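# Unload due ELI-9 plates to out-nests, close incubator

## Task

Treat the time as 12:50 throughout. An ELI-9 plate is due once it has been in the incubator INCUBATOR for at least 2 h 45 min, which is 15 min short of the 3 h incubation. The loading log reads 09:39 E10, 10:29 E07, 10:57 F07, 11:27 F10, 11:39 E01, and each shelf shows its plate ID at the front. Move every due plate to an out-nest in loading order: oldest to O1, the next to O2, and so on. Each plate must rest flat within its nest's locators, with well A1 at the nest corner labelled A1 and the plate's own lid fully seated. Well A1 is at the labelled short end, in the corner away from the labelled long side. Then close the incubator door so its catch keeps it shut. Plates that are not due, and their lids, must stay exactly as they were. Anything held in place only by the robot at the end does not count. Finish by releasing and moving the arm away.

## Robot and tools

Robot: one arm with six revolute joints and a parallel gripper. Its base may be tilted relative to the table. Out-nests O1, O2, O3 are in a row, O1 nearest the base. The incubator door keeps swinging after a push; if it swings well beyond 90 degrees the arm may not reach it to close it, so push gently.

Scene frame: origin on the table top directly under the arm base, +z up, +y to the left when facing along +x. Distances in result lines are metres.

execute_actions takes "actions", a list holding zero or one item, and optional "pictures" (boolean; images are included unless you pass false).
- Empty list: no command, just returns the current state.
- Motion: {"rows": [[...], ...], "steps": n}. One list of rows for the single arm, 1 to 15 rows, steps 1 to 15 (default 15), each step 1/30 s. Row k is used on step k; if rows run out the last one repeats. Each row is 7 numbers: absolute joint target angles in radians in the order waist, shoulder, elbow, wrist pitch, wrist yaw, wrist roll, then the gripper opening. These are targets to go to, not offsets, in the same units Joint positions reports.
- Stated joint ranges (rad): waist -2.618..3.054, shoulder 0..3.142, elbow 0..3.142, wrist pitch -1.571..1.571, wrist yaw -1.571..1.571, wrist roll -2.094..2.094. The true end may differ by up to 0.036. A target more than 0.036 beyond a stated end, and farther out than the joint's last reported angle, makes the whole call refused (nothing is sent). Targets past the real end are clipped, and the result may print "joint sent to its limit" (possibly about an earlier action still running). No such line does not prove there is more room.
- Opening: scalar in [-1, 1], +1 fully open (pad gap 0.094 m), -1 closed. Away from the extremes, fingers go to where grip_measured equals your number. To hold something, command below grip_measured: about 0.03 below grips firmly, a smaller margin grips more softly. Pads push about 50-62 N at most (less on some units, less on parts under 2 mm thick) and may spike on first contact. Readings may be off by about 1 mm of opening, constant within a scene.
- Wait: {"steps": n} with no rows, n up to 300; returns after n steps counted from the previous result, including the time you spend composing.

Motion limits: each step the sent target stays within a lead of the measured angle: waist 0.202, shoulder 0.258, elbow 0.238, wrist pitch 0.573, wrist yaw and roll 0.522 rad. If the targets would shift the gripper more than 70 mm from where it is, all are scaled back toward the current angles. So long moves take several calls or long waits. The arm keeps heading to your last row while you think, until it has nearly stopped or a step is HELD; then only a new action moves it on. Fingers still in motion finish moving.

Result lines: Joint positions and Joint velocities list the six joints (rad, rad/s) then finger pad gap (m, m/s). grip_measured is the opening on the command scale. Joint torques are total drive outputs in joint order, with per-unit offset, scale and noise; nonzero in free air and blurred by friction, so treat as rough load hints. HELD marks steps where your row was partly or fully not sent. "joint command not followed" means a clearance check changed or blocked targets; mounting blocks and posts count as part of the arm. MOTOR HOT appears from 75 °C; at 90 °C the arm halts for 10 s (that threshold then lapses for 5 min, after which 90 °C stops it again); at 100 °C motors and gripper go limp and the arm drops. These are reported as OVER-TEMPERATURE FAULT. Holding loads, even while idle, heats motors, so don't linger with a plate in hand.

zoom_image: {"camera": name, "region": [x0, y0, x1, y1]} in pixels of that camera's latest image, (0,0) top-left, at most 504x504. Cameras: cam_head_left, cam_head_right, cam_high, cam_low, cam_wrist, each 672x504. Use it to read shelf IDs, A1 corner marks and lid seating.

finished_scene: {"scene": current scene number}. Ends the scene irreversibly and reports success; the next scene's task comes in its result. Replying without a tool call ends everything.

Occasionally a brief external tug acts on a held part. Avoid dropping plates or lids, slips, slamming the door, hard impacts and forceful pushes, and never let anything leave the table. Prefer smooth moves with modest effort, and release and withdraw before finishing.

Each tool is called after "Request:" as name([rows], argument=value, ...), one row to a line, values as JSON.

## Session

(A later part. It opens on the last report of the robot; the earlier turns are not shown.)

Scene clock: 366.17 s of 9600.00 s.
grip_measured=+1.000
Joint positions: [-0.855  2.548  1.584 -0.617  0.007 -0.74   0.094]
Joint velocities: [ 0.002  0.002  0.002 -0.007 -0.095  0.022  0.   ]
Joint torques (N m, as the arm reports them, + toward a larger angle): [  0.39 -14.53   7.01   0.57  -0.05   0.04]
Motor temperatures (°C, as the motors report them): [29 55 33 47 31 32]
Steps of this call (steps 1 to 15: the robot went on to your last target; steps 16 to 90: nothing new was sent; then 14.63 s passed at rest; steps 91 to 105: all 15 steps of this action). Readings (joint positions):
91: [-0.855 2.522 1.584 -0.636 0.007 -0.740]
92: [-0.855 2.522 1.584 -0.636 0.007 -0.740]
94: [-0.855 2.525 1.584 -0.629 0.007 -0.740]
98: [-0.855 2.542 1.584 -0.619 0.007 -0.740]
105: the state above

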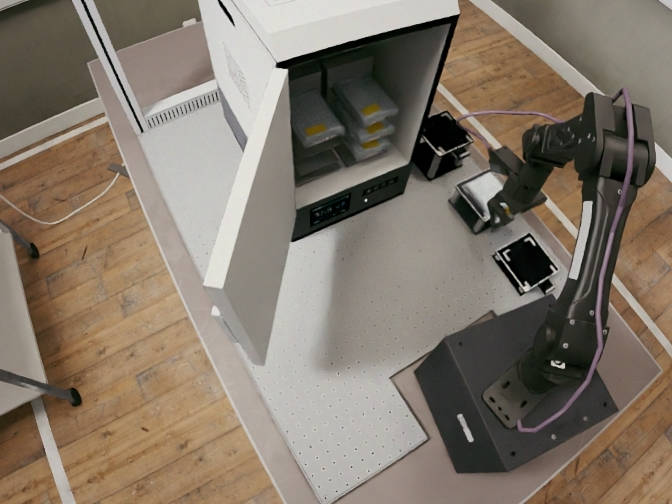

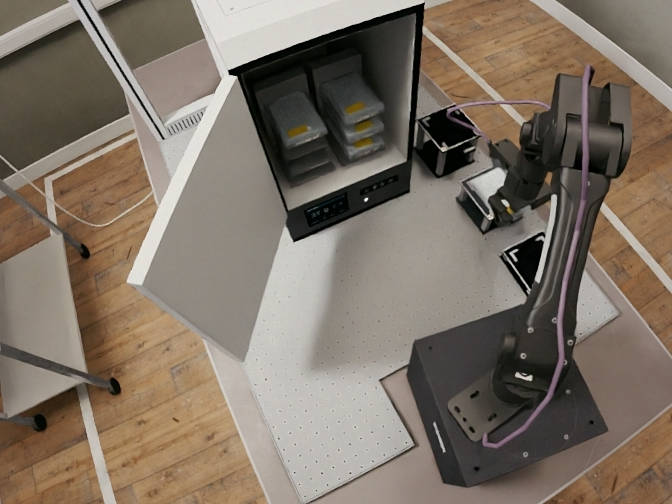

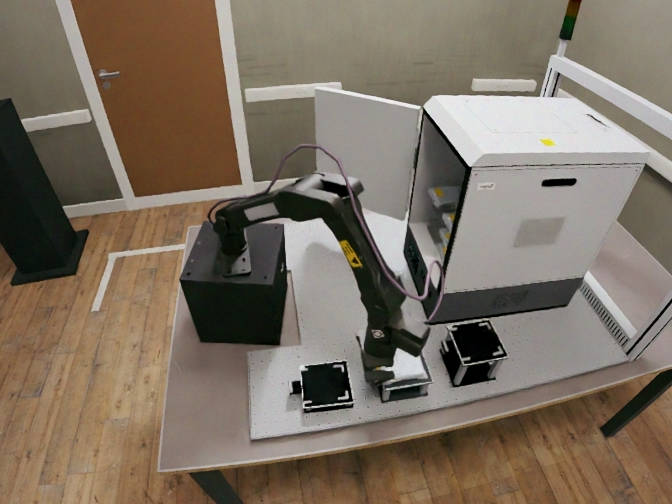

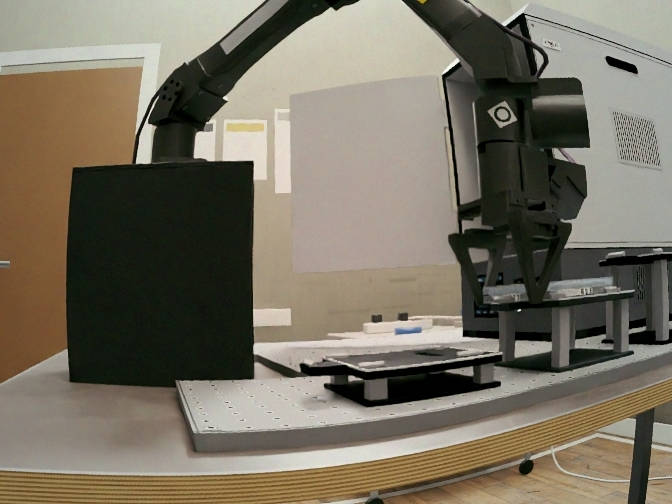

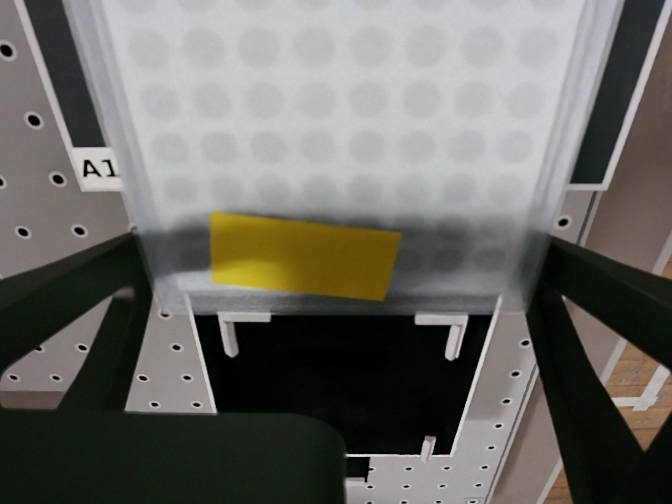

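Request:
execute_actions([
  {"rows":[[-0.846,2.54,1.62,-0.6,0,-0.732,0.9],[-0.846,2.54,1.62,-0.6,0,-0.732,0.85],[-0.846,2.54,1.62,-0.6,0,-0.732,0.82],[-0.846,2.54,1.62,-0.6,0,-0.732,0.79],[-0.846,2.54,1.62,-0.6,0,-0.732,0.755]],"steps":15},
])

Request:
execute_actions([
  {"rows":[[-0.846,2.51,1.62,-0.62,0,-0.732,0.755],[-0.846,2.49,1.62,-0.64,0,-0.732,0.755],[-0.846,2.47,1.62,-0.66,0,-0.732,0.755],[-0.846,2.45,1.62,-0.68,0,-0.732,0.755],[-0.846,2.43,1.62,-0.7,0,-0.732,0.755],[-0.846,2.41,1.62,-0.72,0,-0.732,0.755]],"steps":15},
], pictures=false)

Request:
execute_actions([
  {"rows":[[-0.88,2.39,1.55,-0.7,0,-0.77,0.755],[-0.91,2.38,1.51,-0.67,0,-0.8,0.755],[-0.94,2.37,1.47,-0.64,0,-0.83,0.755],[-0.97,2.36,1.43,-0.61,0,-0.86,0.755],[-1.0,2.35,1.39,-0.58,0,-0.89,0.755],[-1.03,2.34,1.35,-0.55,0,-0.92,0.755],[-1.06,2.33,1.31,-0.52,0,-0.95,0.755],[-1.09,2.32,1.27,-0.49,0,-0.98,0.755],[-1.12,2.31,1.23,-0.46,0,-1.01,0.755],[-1.15,2.3,1.19,-0.43,0,-1.04,0.755],[-1.18,2.29,1.15,-0.4,0,-1.07,0.755],[-1.21,2.28,1.12,-0.37,0,-1.1,0.755],[-1.24,2.28,1.1,-0.35,0,-1.13,0.755],[-1.27,2.28,1.08,-0.34,0,-1.16,0.755],[-1.3,2.28,1.08,-0.335,0,-1.19,0.755]]},
], pictures=false)

Request:
execute_actions([
  {"steps":20},
], pictures=false)

Request:
execute_actions([
  {"rows":[[-1.3,2.32,1.08,-0.33,0,-1.19,0.755],[-1.3,2.34,1.08,-0.31,0,-1.19,0.755],[-1.3,2.36,1.08,-0.29,0,-1.19,0.755],[-1.3,2.38,1.08,-0.27,0,-1.19,0.755],[-1.3,2.4,1.08,-0.25,0,-1.19,0.755],[-1.3,2.42,1.08,-0.23,0,-1.19,0.755]],"steps":15},
])

Scene clock: 391.87 s of 9600.00 s.
grip_measured=+0.788
Joint positions: [-0.855  2.548  1.584 -0.613  0.01  -0.74   0.084]
Joint velocities: [-0.017 -0.002 -0.012  0.007  0.007 -0.007  0.   ]
Joint torques (N m, as the arm reports them, + toward a larger angle): [  0.38 -14.53   6.99   0.6   -0.08   0.04]
Motor temperatures (°C, as the motors report them): [29 56 33 46 31 32]
Steps of this call (steps 1 to 15: the robot went on to your last target; steps 16 to 90: nothing new was sent; then 22.20 s passed at rest; steps 91 to 105: all 15 steps of this action). Readings (joint positions):
91: [-0.855 2.548 1.584 -0.615 0.007 -0.740]
92: [-0.855 2.548 1.584 -0.615 0.007 -0.740]
94: [-0.855 2.548 1.584 -0.613 0.009 -0.740]
98: [-0.855 2.548 1.584 -0.613 0.010 -0.740]
105: the state above

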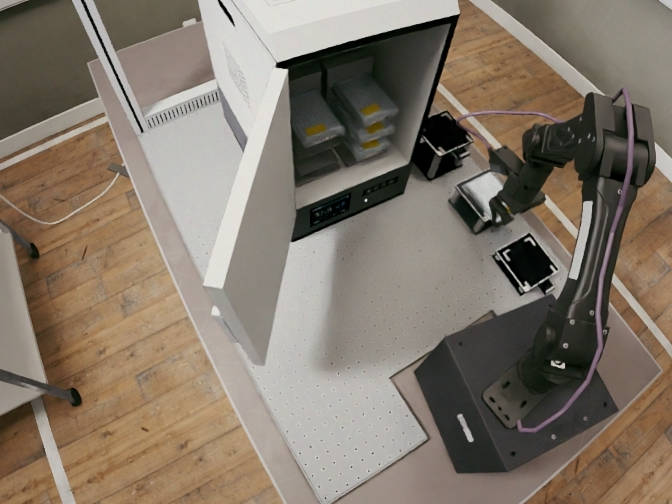

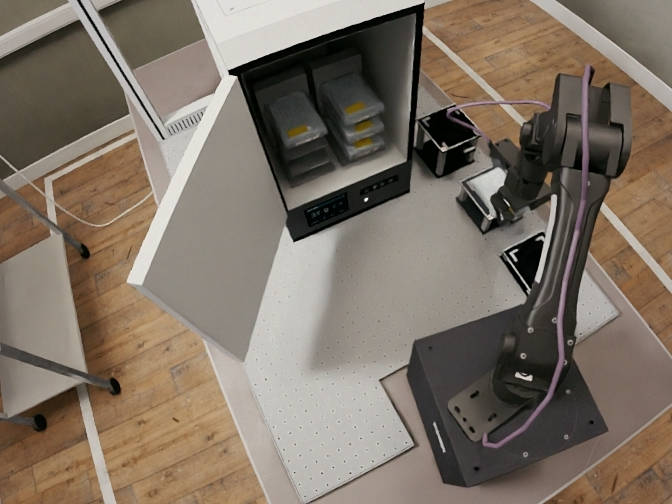

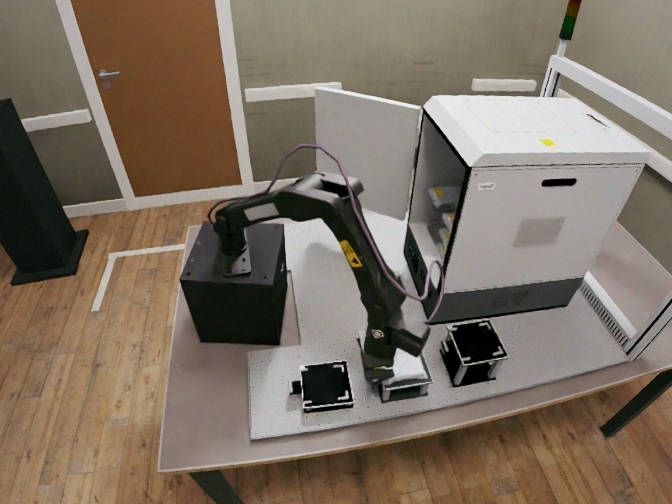

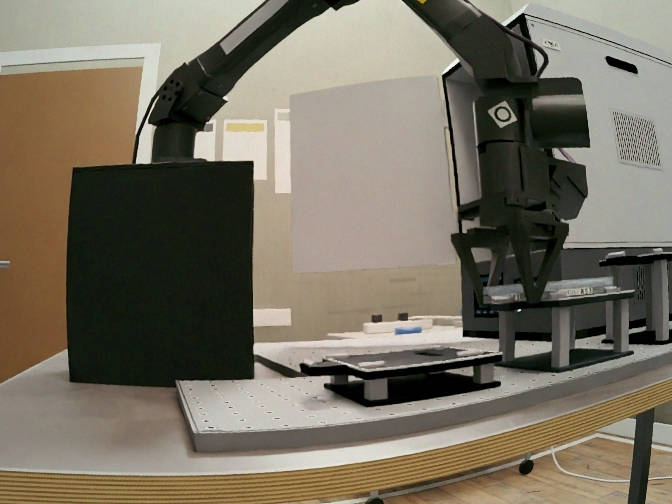

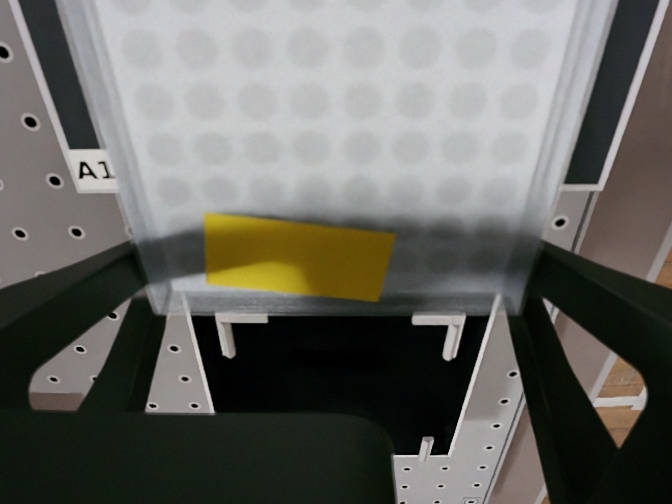

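Scene clock: 392.37 s of 9600.00 s.
grip_measured=+0.788
Joint positions: [-0.855  2.431  1.584 -0.701  0.01  -0.739  0.084]
Joint velocities: [ 0.007 -0.002 -0.002 -0.227  0.022 -0.022 -0.001]
Joint torques (N m, as the arm reports them, + toward a larger angle): [  0.38 -15.48   7.41   0.59  -0.08   0.03]
Motor temperatures (°C, as the motors report them): [29 56 33 46 31 32]
Steps of this call (steps 1 to 15: all 15 steps of this action). Readings (joint positions):
1: [-0.855 2.548 1.584 -0.613 0.010 -0.740]
2: [-0.855 2.547 1.584 -0.614 0.010 -0.740]
4: [-0.855 2.537 1.584 -0.626 0.010 -0.739]
8: [-0.855 2.475 1.584 -0.682 0.010 -0.739]
15: the state above

Scene clock: 392.87 s of 9600.00 s.
grip_measured=+0.788
Joint positions: [-1.255  2.328  1.109 -0.433  0.011 -1.058  0.084]
Joint velocities: [-0.73  -0.027 -0.51   0.359 -0.007 -0.828 -0.   ]
Joint torques (N m, as the arm reports them, + toward a larger angle): [ -0.36 -15.13   3.57   0.85  -0.08  -0.09]
Motor temperatures (°C, as the motors report them): [29 56 33 46 31 32]
Steps of this call (steps 1 to 15: all 15 steps of this action). Readings (joint positions):
1: [-0.856 2.431 1.581 -0.703 0.010 -0.743]
2: [-0.861 2.426 1.569 -0.695 0.009 -0.751]
4: [-0.884 2.408 1.516 -0.662 0.004 -0.780]
8: [-1.009 2.371 1.360 -0.582 0.002 -0.868]
15: the state above

Scene clock: 393.53 s of 9600.00 s.
grip_measured=+0.788
Joint positions: [-1.308  2.316  1.086 -0.348  0.017 -1.18   0.084]
Joint velocities: [ 0.002 -0.017 -0.007  0.022 -0.066 -0.081  0.001]
Joint torques (N m, as the arm reports them, + toward a larger angle): [  0.19 -14.32   3.01   0.6   -0.12  -0.09]
Motor temperatures (°C, as the motors report them): [29 56 33 46 31 32]
Steps of this call (steps 1 to 20: the robot went on to your last target). Readings (joint positions):
1: [-1.278 2.328 1.096 -0.424 0.013 -1.083]
2: [-1.296 2.328 1.089 -0.415 0.015 -1.103]
4: [-1.310 2.328 1.086 -0.399 0.017 -1.131]
8: [-1.308 2.320 1.086 -0.366 0.017 -1.160]
20: the state above

Scene clock: 394.03 s of 9600.00 s.
grip_measured=+0.788
Joint positions: [-1.308  2.439  1.086 -0.252  0.017 -1.181  0.084]
Joint velocities: [ 0.002 -0.012 -0.002  0.022 -0.007  0.037 -0.001]
Joint torques (N m, as the arm reports them, + toward a larger angle): [  0.2  -12.97   2.32   0.51  -0.13  -0.11]
Motor temperatures (°C, as the motors report them): [29 56 33 46 31 32]
Steps of this call (steps 1 to 15: all 15 steps of this action). Readings (joint positions):
1: [-1.308 2.316 1.086 -0.347 0.017 -1.180]
2: [-1.308 2.318 1.086 -0.344 0.017 -1.181]
4: [-1.308 2.335 1.086 -0.323 0.017 -1.181]
8: [-1.308 2.409 1.086 -0.270 0.017 -1.181]
15: the state above

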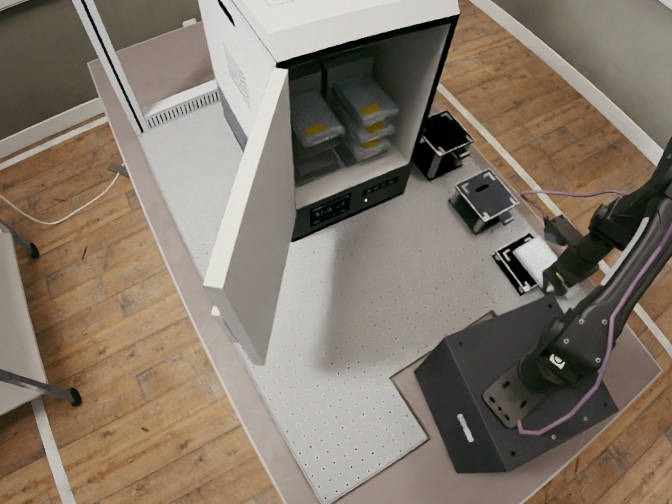

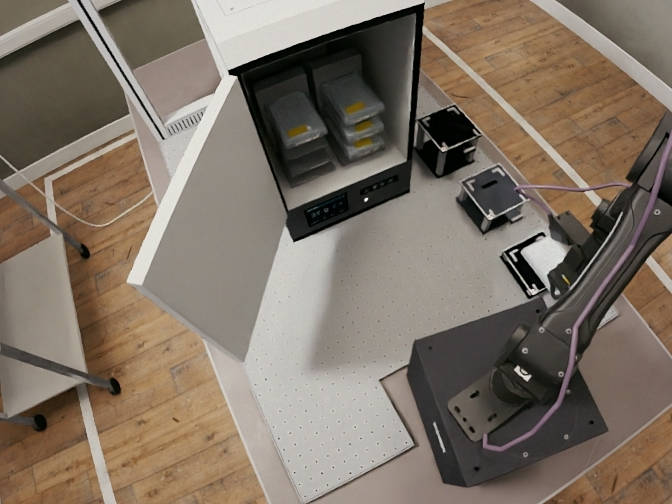

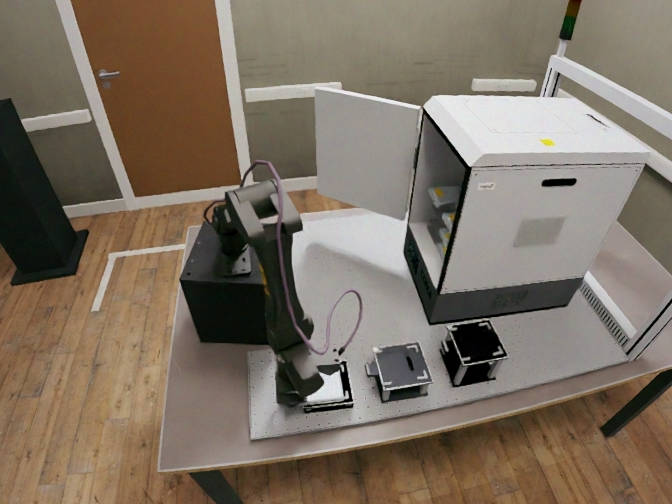

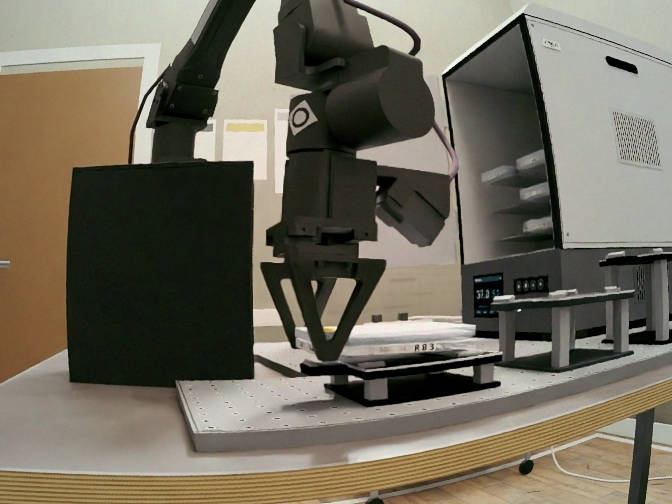

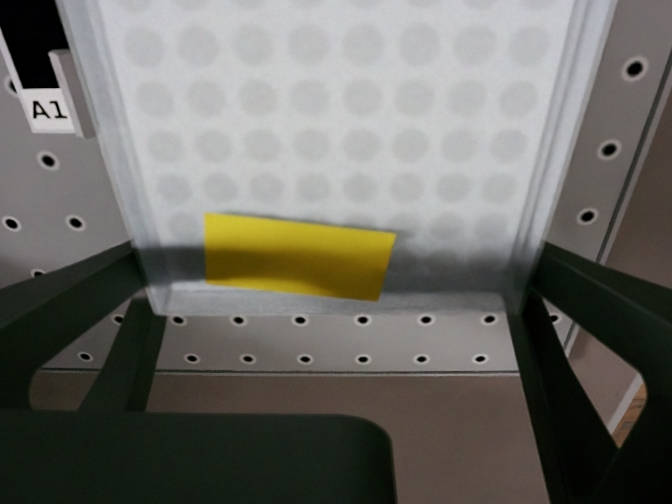

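Request:
execute_actions([
  {"rows":[[-1.29,2.39,1.06,-0.22,0,-1.17,0.755],[-1.28,2.38,1.04,-0.21,0,-1.16,0.755],[-1.27,2.37,1.02,-0.2,0,-1.15,0.755],[-1.265,2.365,1.01,-0.185,0,-1.145,0.755],[-1.26,2.36,1.0,-0.175,0,-1.14,0.755]],"steps":15},
], pictures=false)

Request:
execute_actions([
  {"steps":10},
])

Scene clock: 403.43 s of 9600.00 s.
grip_measured=+0.788
Joint positions: [-1.264  2.395  1.018 -0.192  0.017 -1.151  0.084]
Joint velocities: [-0.002  0.007 -0.002  0.007  0.022 -0.022 -0.001]
Joint torques (N m, as the arm reports them, + toward a larger angle): [ -0.06 -13.98   1.47   0.64  -0.12   0.05]
Motor temperatures (°C, as the motors report them): [29 55 32 45 31 32]
Steps of this call (steps 1 to 30: the robot went on to your last target; steps 31 to 90: nothing new was sent; then 5.90 s passed at rest; steps 91 to 105: all 15 steps of this action). Readings (joint positions):
91: [-1.307 2.439 1.086 -0.241 0.017 -1.181]
92: [-1.305 2.435 1.081 -0.236 0.017 -1.179]
94: [-1.294 2.418 1.057 -0.219 0.017 -1.171]
98: [-1.267 2.395 1.021 -0.205 0.017 -1.158]
105: the state above

Scene clock: 403.77 s of 9600.00 s.
grip_measured=+0.788
Joint positions: [-1.264  2.395  1.018 -0.188  0.017 -1.149  0.084]
Joint velocities: [-0.002 -0.007 -0.012  0.037 -0.051 -0.007 -0.001]
Joint torques (N m, as the arm reports them, + toward a larger angle): [ -0.05 -14.01   1.44   0.64  -0.11   0.06]
Motor temperatures (°C, as the motors report them): [29 55 32 45 31 32]
Steps of this call (steps 1 to 10: the robot went on to your last target). Readings (joint positions):
1: [-1.264 2.395 1.018 -0.191 0.017 -1.150]
2: [-1.264 2.395 1.018 -0.191 0.017 -1.150]
4: [-1.264 2.395 1.018 -0.190 0.017 -1.150]
8: [-1.264 2.395 1.018 -0.189 0.017 -1.149]
10: the state above

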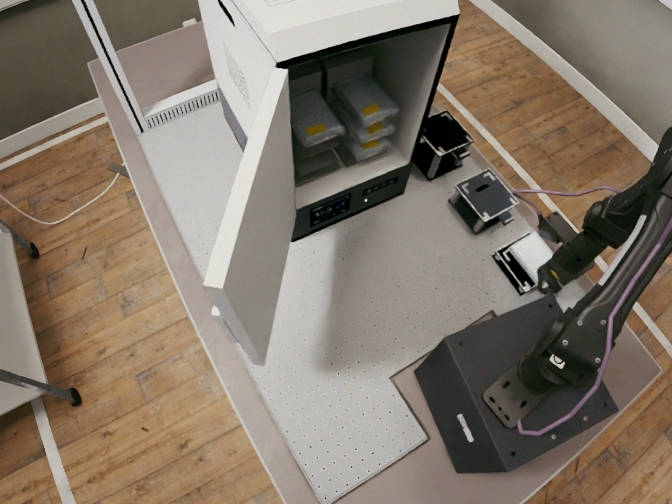

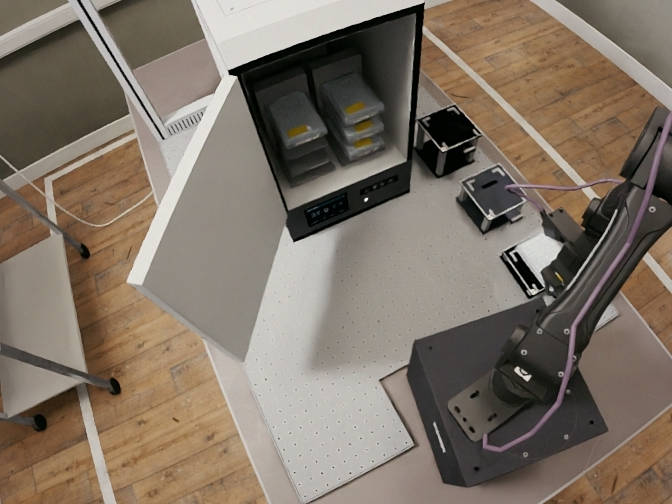

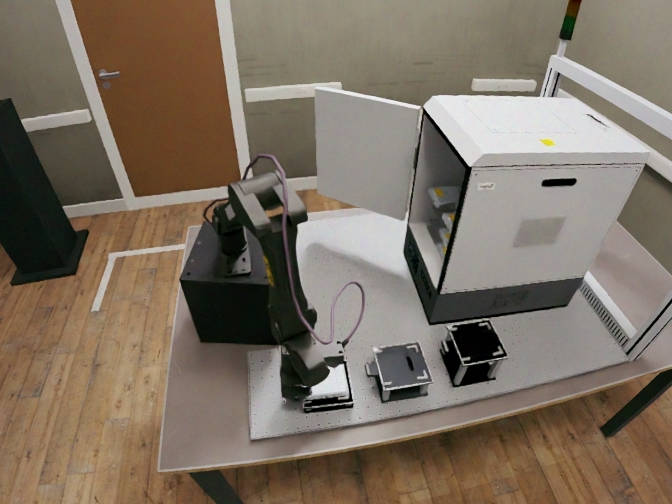

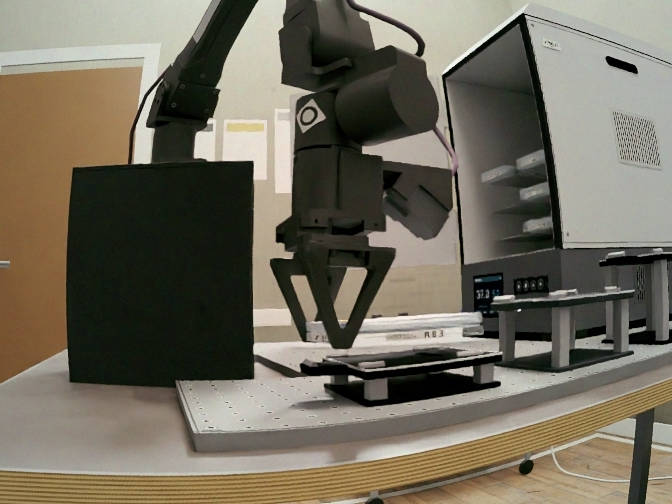

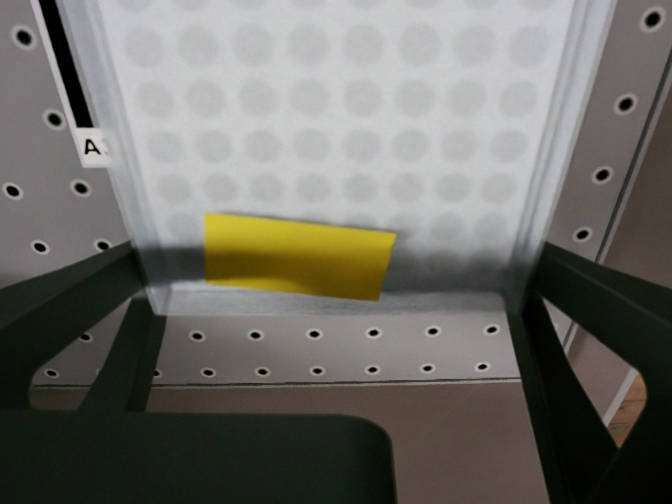

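Lowering moves inward too.

Request:
execute_actions([
  {"rows":[[-1.26,2.39,1.0,-0.175,0,-1.14,0.755],[-1.26,2.4,1.0,-0.175,0,-1.14,0.755],[-1.26,2.408,1.0,-0.17,0,-1.14,0.755],[-1.26,2.415,1.0,-0.165,0,-1.14,0.755],[-1.26,2.42,1.0,-0.158,0,-1.14,0.755]],"steps":15},
])

Scene clock: 407.43 s of 9600.00 s.
grip_measured=+0.788
Joint positions: [-1.264  2.424  1.018 -0.172  0.017 -1.149  0.084]
Joint velocities: [-0.002 -0.007  0.007 -0.037  0.051  0.051  0.001]
Joint torques (N m, as the arm reports them, + toward a larger angle): [ -0.06 -11.32   1.27   0.64  -0.12   0.04]
Motor temperatures (°C, as the motors report them): [29 55 32 45 31 32]
Steps of this call (steps 1 to 15: the robot went on to your last target; steps 16 to 90: nothing new was sent; then 0.17 s passed at rest; steps 91 to 105: all 15 steps of this action). Readings (joint positions):
91: [-1.264 2.395 1.018 -0.188 0.017 -1.149]
92: [-1.264 2.395 1.018 -0.188 0.017 -1.149]
94: [-1.264 2.399 1.018 -0.185 0.017 -1.149]
98: [-1.264 2.418 1.018 -0.175 0.017 -1.149]
105: the state above

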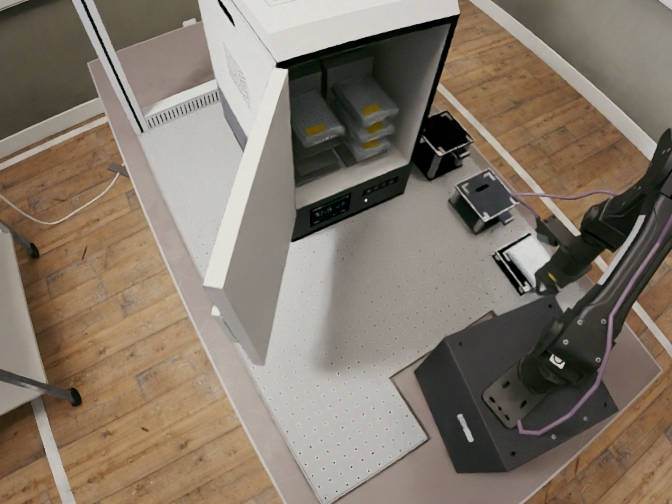

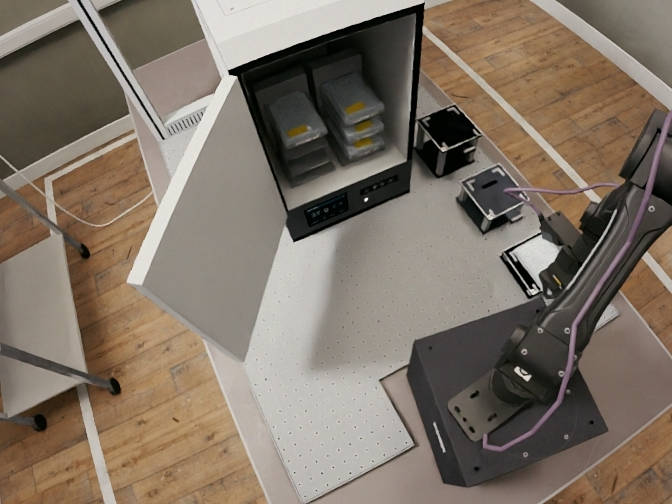

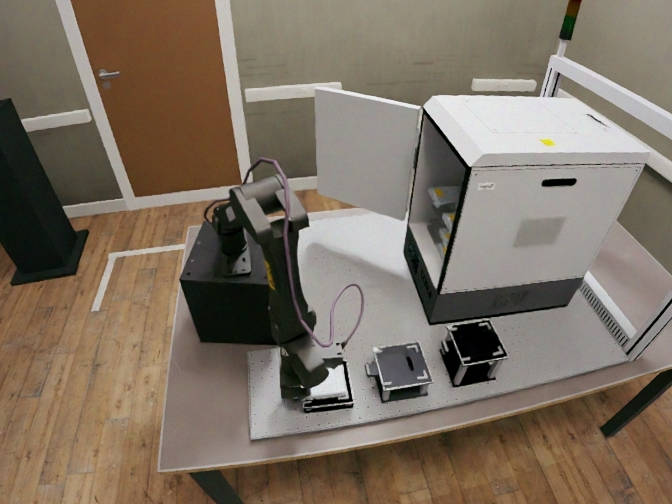

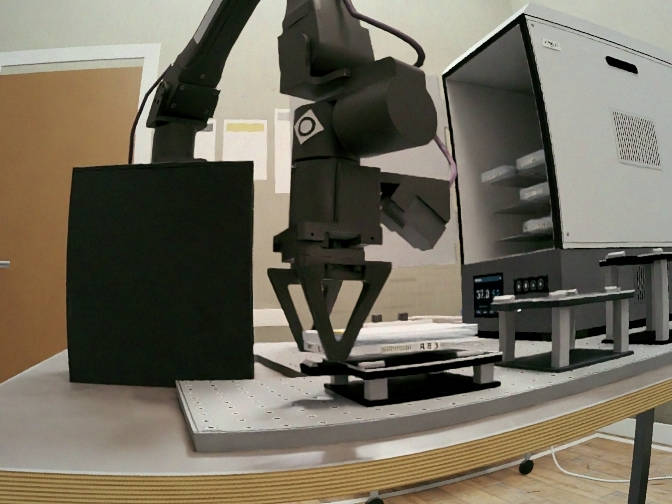

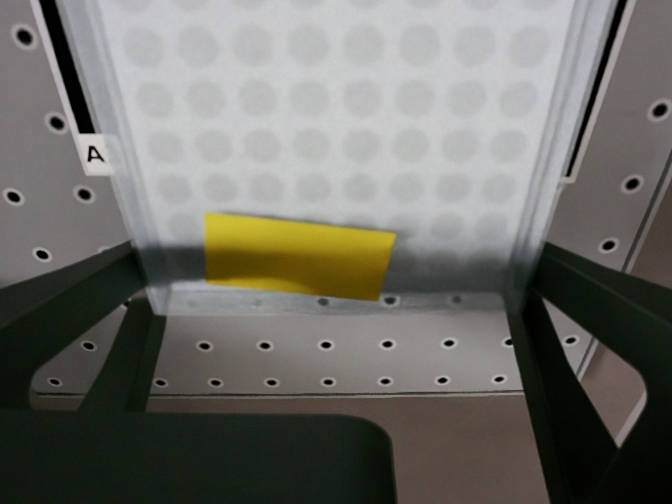

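Request:
execute_actions([
  {"rows":[[-1.27,2.42,1.0,-0.158,0,-1.13,0.755],[-1.277,2.42,1.0,-0.158,0,-1.122,0.755],[-1.277,2.42,1.0,-0.158,0,-1.122,0.755],[-1.277,2.42,1.0,-0.158,0,-1.122,0.755],[-1.277,2.43,1.0,-0.148,0,-1.122,0.755],[-1.277,2.44,1.0,-0.138,0,-1.122,0.755]],"steps":15},
])

Scene clock: 414.43 s of 9600.00 s.
grip_measured=+0.788
Joint positions: [-1.264  2.441  1.018 -0.154  0.017 -1.131  0.084]
Joint velocities: [-0.007  0.012  0.002  0.022  0.022 -0.022 -0.   ]
Joint torques (N m, as the arm reports them, + toward a larger angle): [ -1.22 -11.04   1.2    0.66  -0.13   0.05]
Motor temperatures (°C, as the motors report them): [29 54 31 45 31 32]
Steps of this call (steps 1 to 15: the robot went on to your last target; steps 16 to 90: nothing new was sent; then 3.50 s passed at rest; steps 91 to 105: all 15 steps of this action). Readings (joint positions):
91: [-1.264 2.424 1.018 -0.171 0.017 -1.147]
92: [-1.264 2.424 1.018 -0.171 0.017 -1.144]
94: [-1.264 2.424 1.018 -0.171 0.017 -1.139]
98: [-1.264 2.431 1.018 -0.158 0.017 -1.134]
105: the state above

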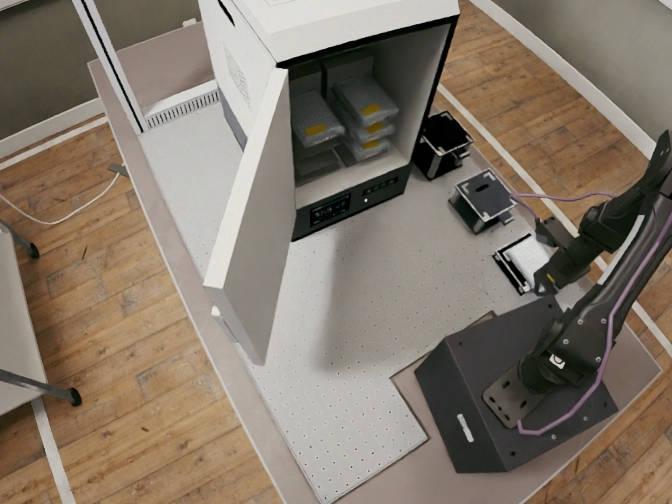

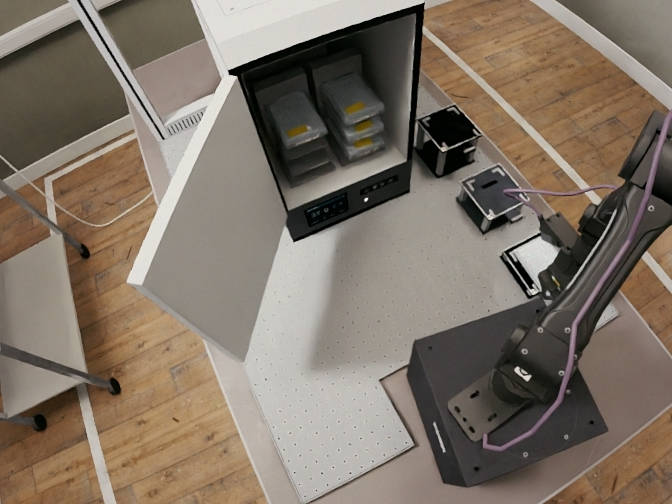

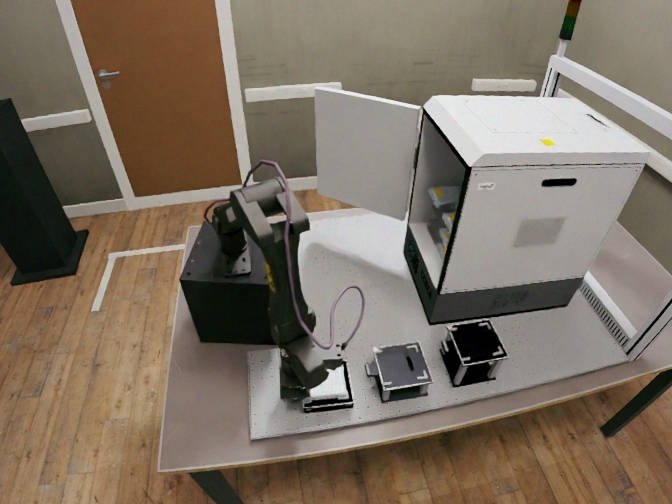

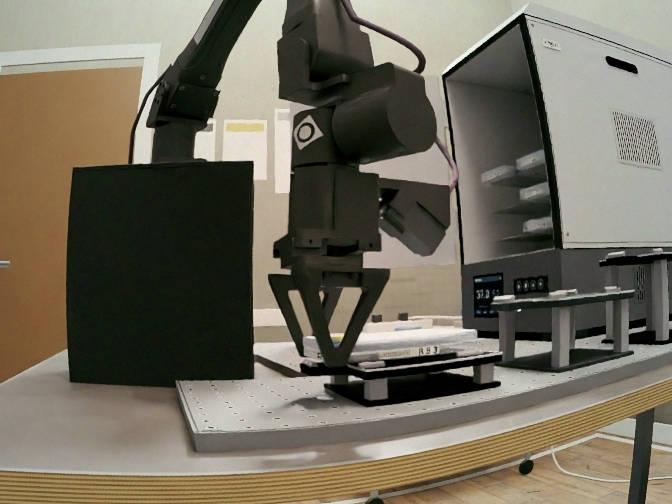

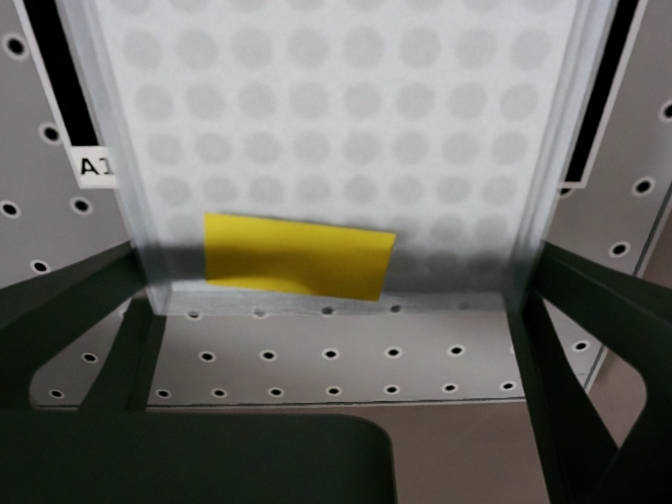

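Request:
execute_actions([
  {"rows":[[-1.284,2.44,1.0,-0.138,0,-1.122,0.755],[-1.284,2.44,1.0,-0.138,0,-1.122,0.755],[-1.284,2.44,1.0,-0.138,0,-1.122,0.755],[-1.284,2.44,1.0,-0.138,0,-1.122,0.755],[-1.284,2.45,1.0,-0.135,0,-1.122,0.755],[-1.284,2.457,1.0,-0.128,0,-1.122,0.755]],"steps":15},
])

Scene clock: 419.13 s of 9600.00 s.
grip_measured=+0.788
Joint positions: [-1.273  2.45   1.018 -0.136  0.017 -1.13   0.084]
Joint velocities: [-0.007 -0.002 -0.012 -0.007 -0.007  0.007  0.   ]
Joint torques (N m, as the arm reports them, + toward a larger angle): [ -1.14 -10.44   1.21   0.6   -0.12   0.04]
Motor temperatures (°C, as the motors report them): [29 54 31 45 31 32]
Steps of this call (steps 1 to 15: the robot went on to your last target; steps 16 to 90: nothing new was sent; then 1.20 s passed at rest; steps 91 to 105: all 15 steps of this action). Readings (joint positions):
91: [-1.265 2.441 1.018 -0.154 0.017 -1.131]
92: [-1.266 2.441 1.018 -0.154 0.017 -1.131]
94: [-1.269 2.441 1.018 -0.154 0.017 -1.131]
98: [-1.273 2.447 1.018 -0.143 0.017 -1.131]
105: the state above

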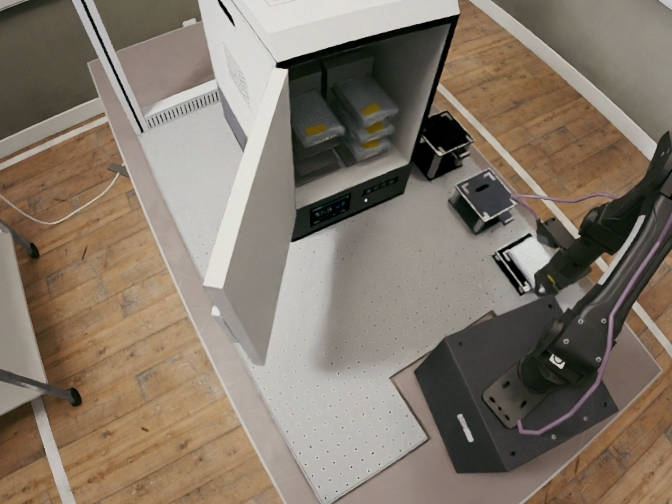

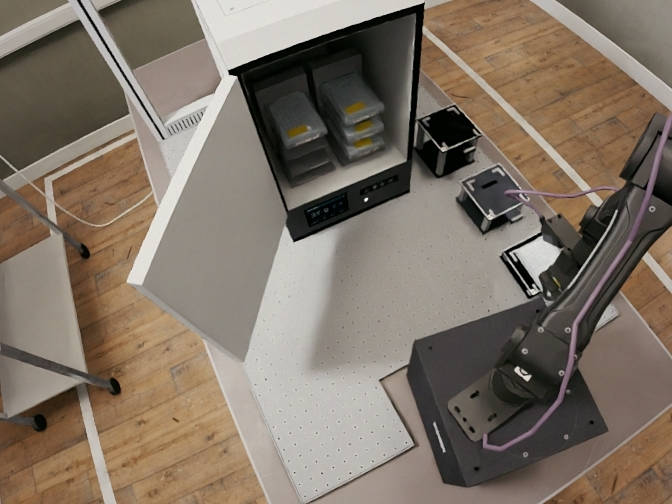

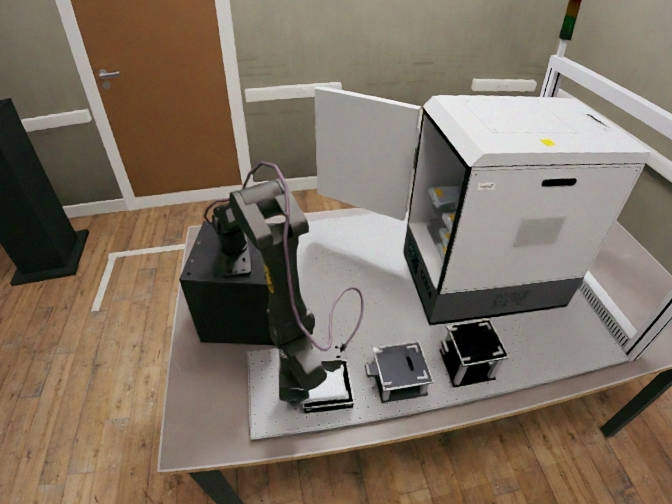

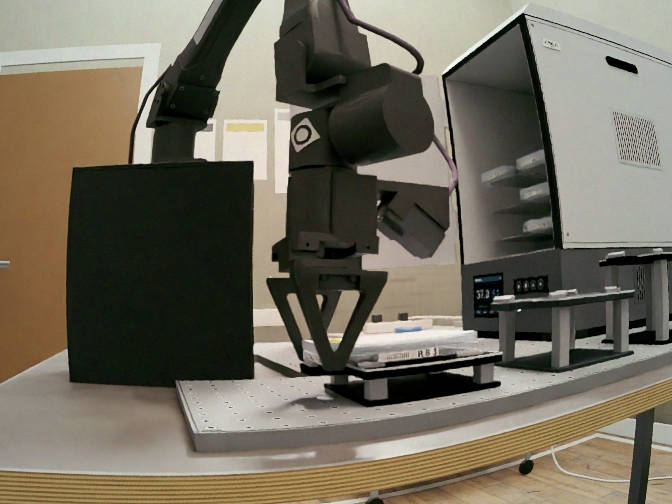

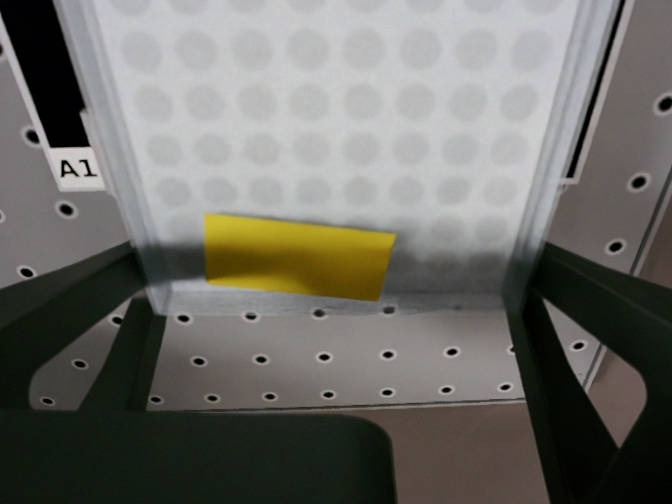

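On the right locator; shift inward ~4 mm.

Request:
execute_actions([
  {"rows":[[-1.284,2.44,1.0,-0.15,0,-1.143,0.755],[-1.284,2.44,1.0,-0.158,0,-1.143,0.755],[-1.284,2.44,1.0,-0.163,0,-1.143,0.755]],"steps":15},
])

Scene clock: 424.00 s of 9600.00 s.
grip_measured=+0.788
Joint positions: [-1.273  2.45   1.018 -0.137  0.017 -1.132  0.084]
Joint velocities: [-0.007  0.007 -0.002 -0.051 -0.081 -0.007 -0.   ]
Joint torques (N m, as the arm reports them, + toward a larger angle): [ -1.14 -11.91   1.17   0.21  -0.13  -0.14]
Motor temperatures (°C, as the motors report them): [29 53 31 45 31 32]
Steps of this call (steps 1 to 15: the robot went on to your last target; steps 16 to 90: nothing new was sent; then 1.37 s passed at rest; steps 91 to 105: all 15 steps of this action). Readings (joint positions):
91: [-1.273 2.450 1.018 -0.136 0.017 -1.131]
92: [-1.273 2.450 1.018 -0.137 0.017 -1.131]
94: [-1.273 2.450 1.018 -0.137 0.017 -1.132]
98: [-1.273 2.450 1.018 -0.137 0.017 -1.132]
105: the state above

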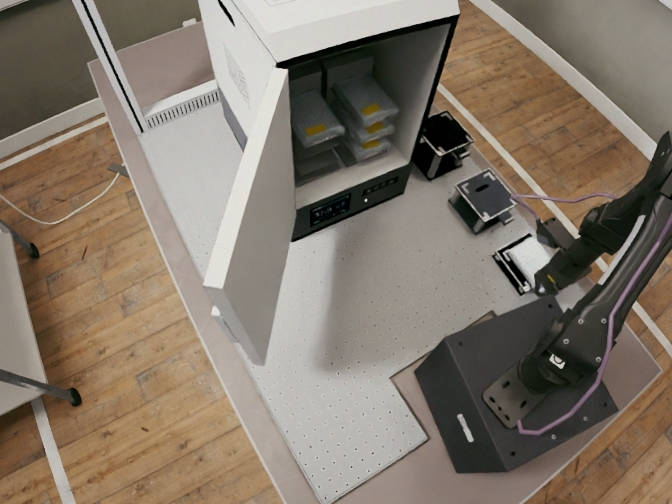

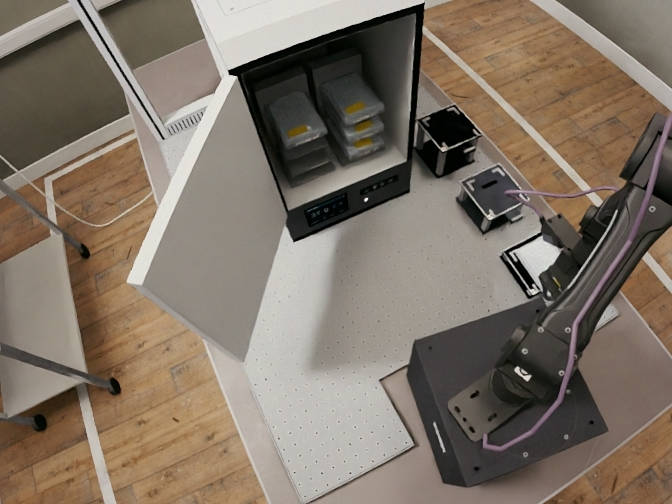

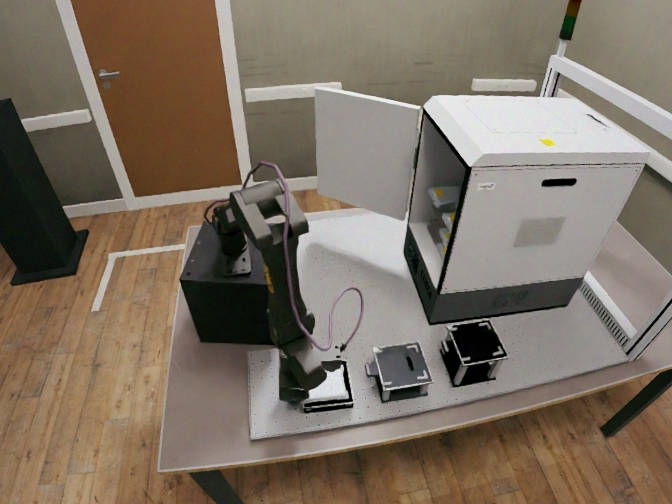

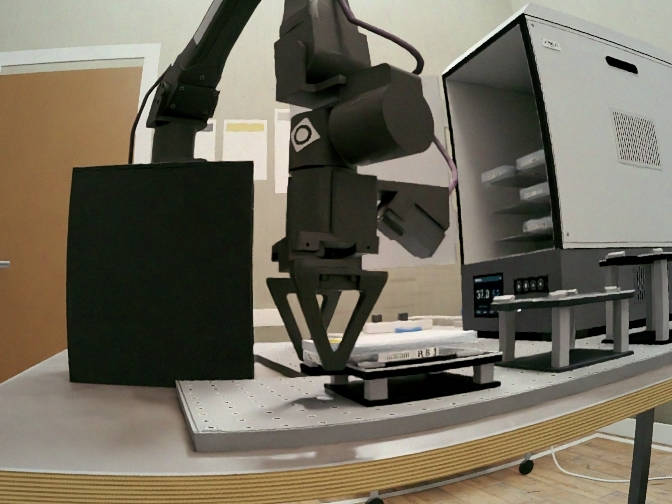

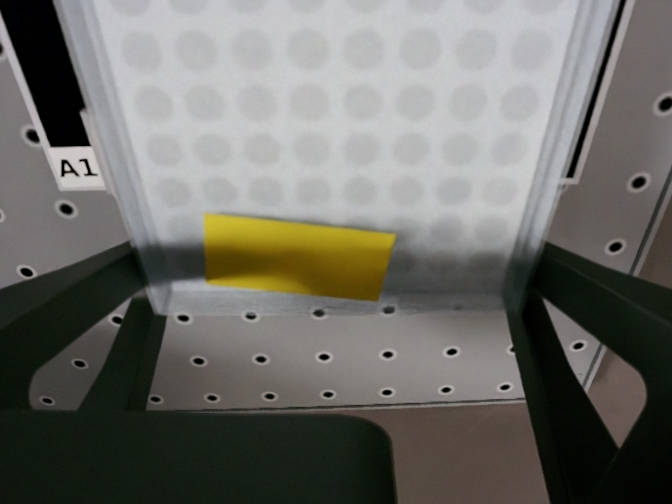

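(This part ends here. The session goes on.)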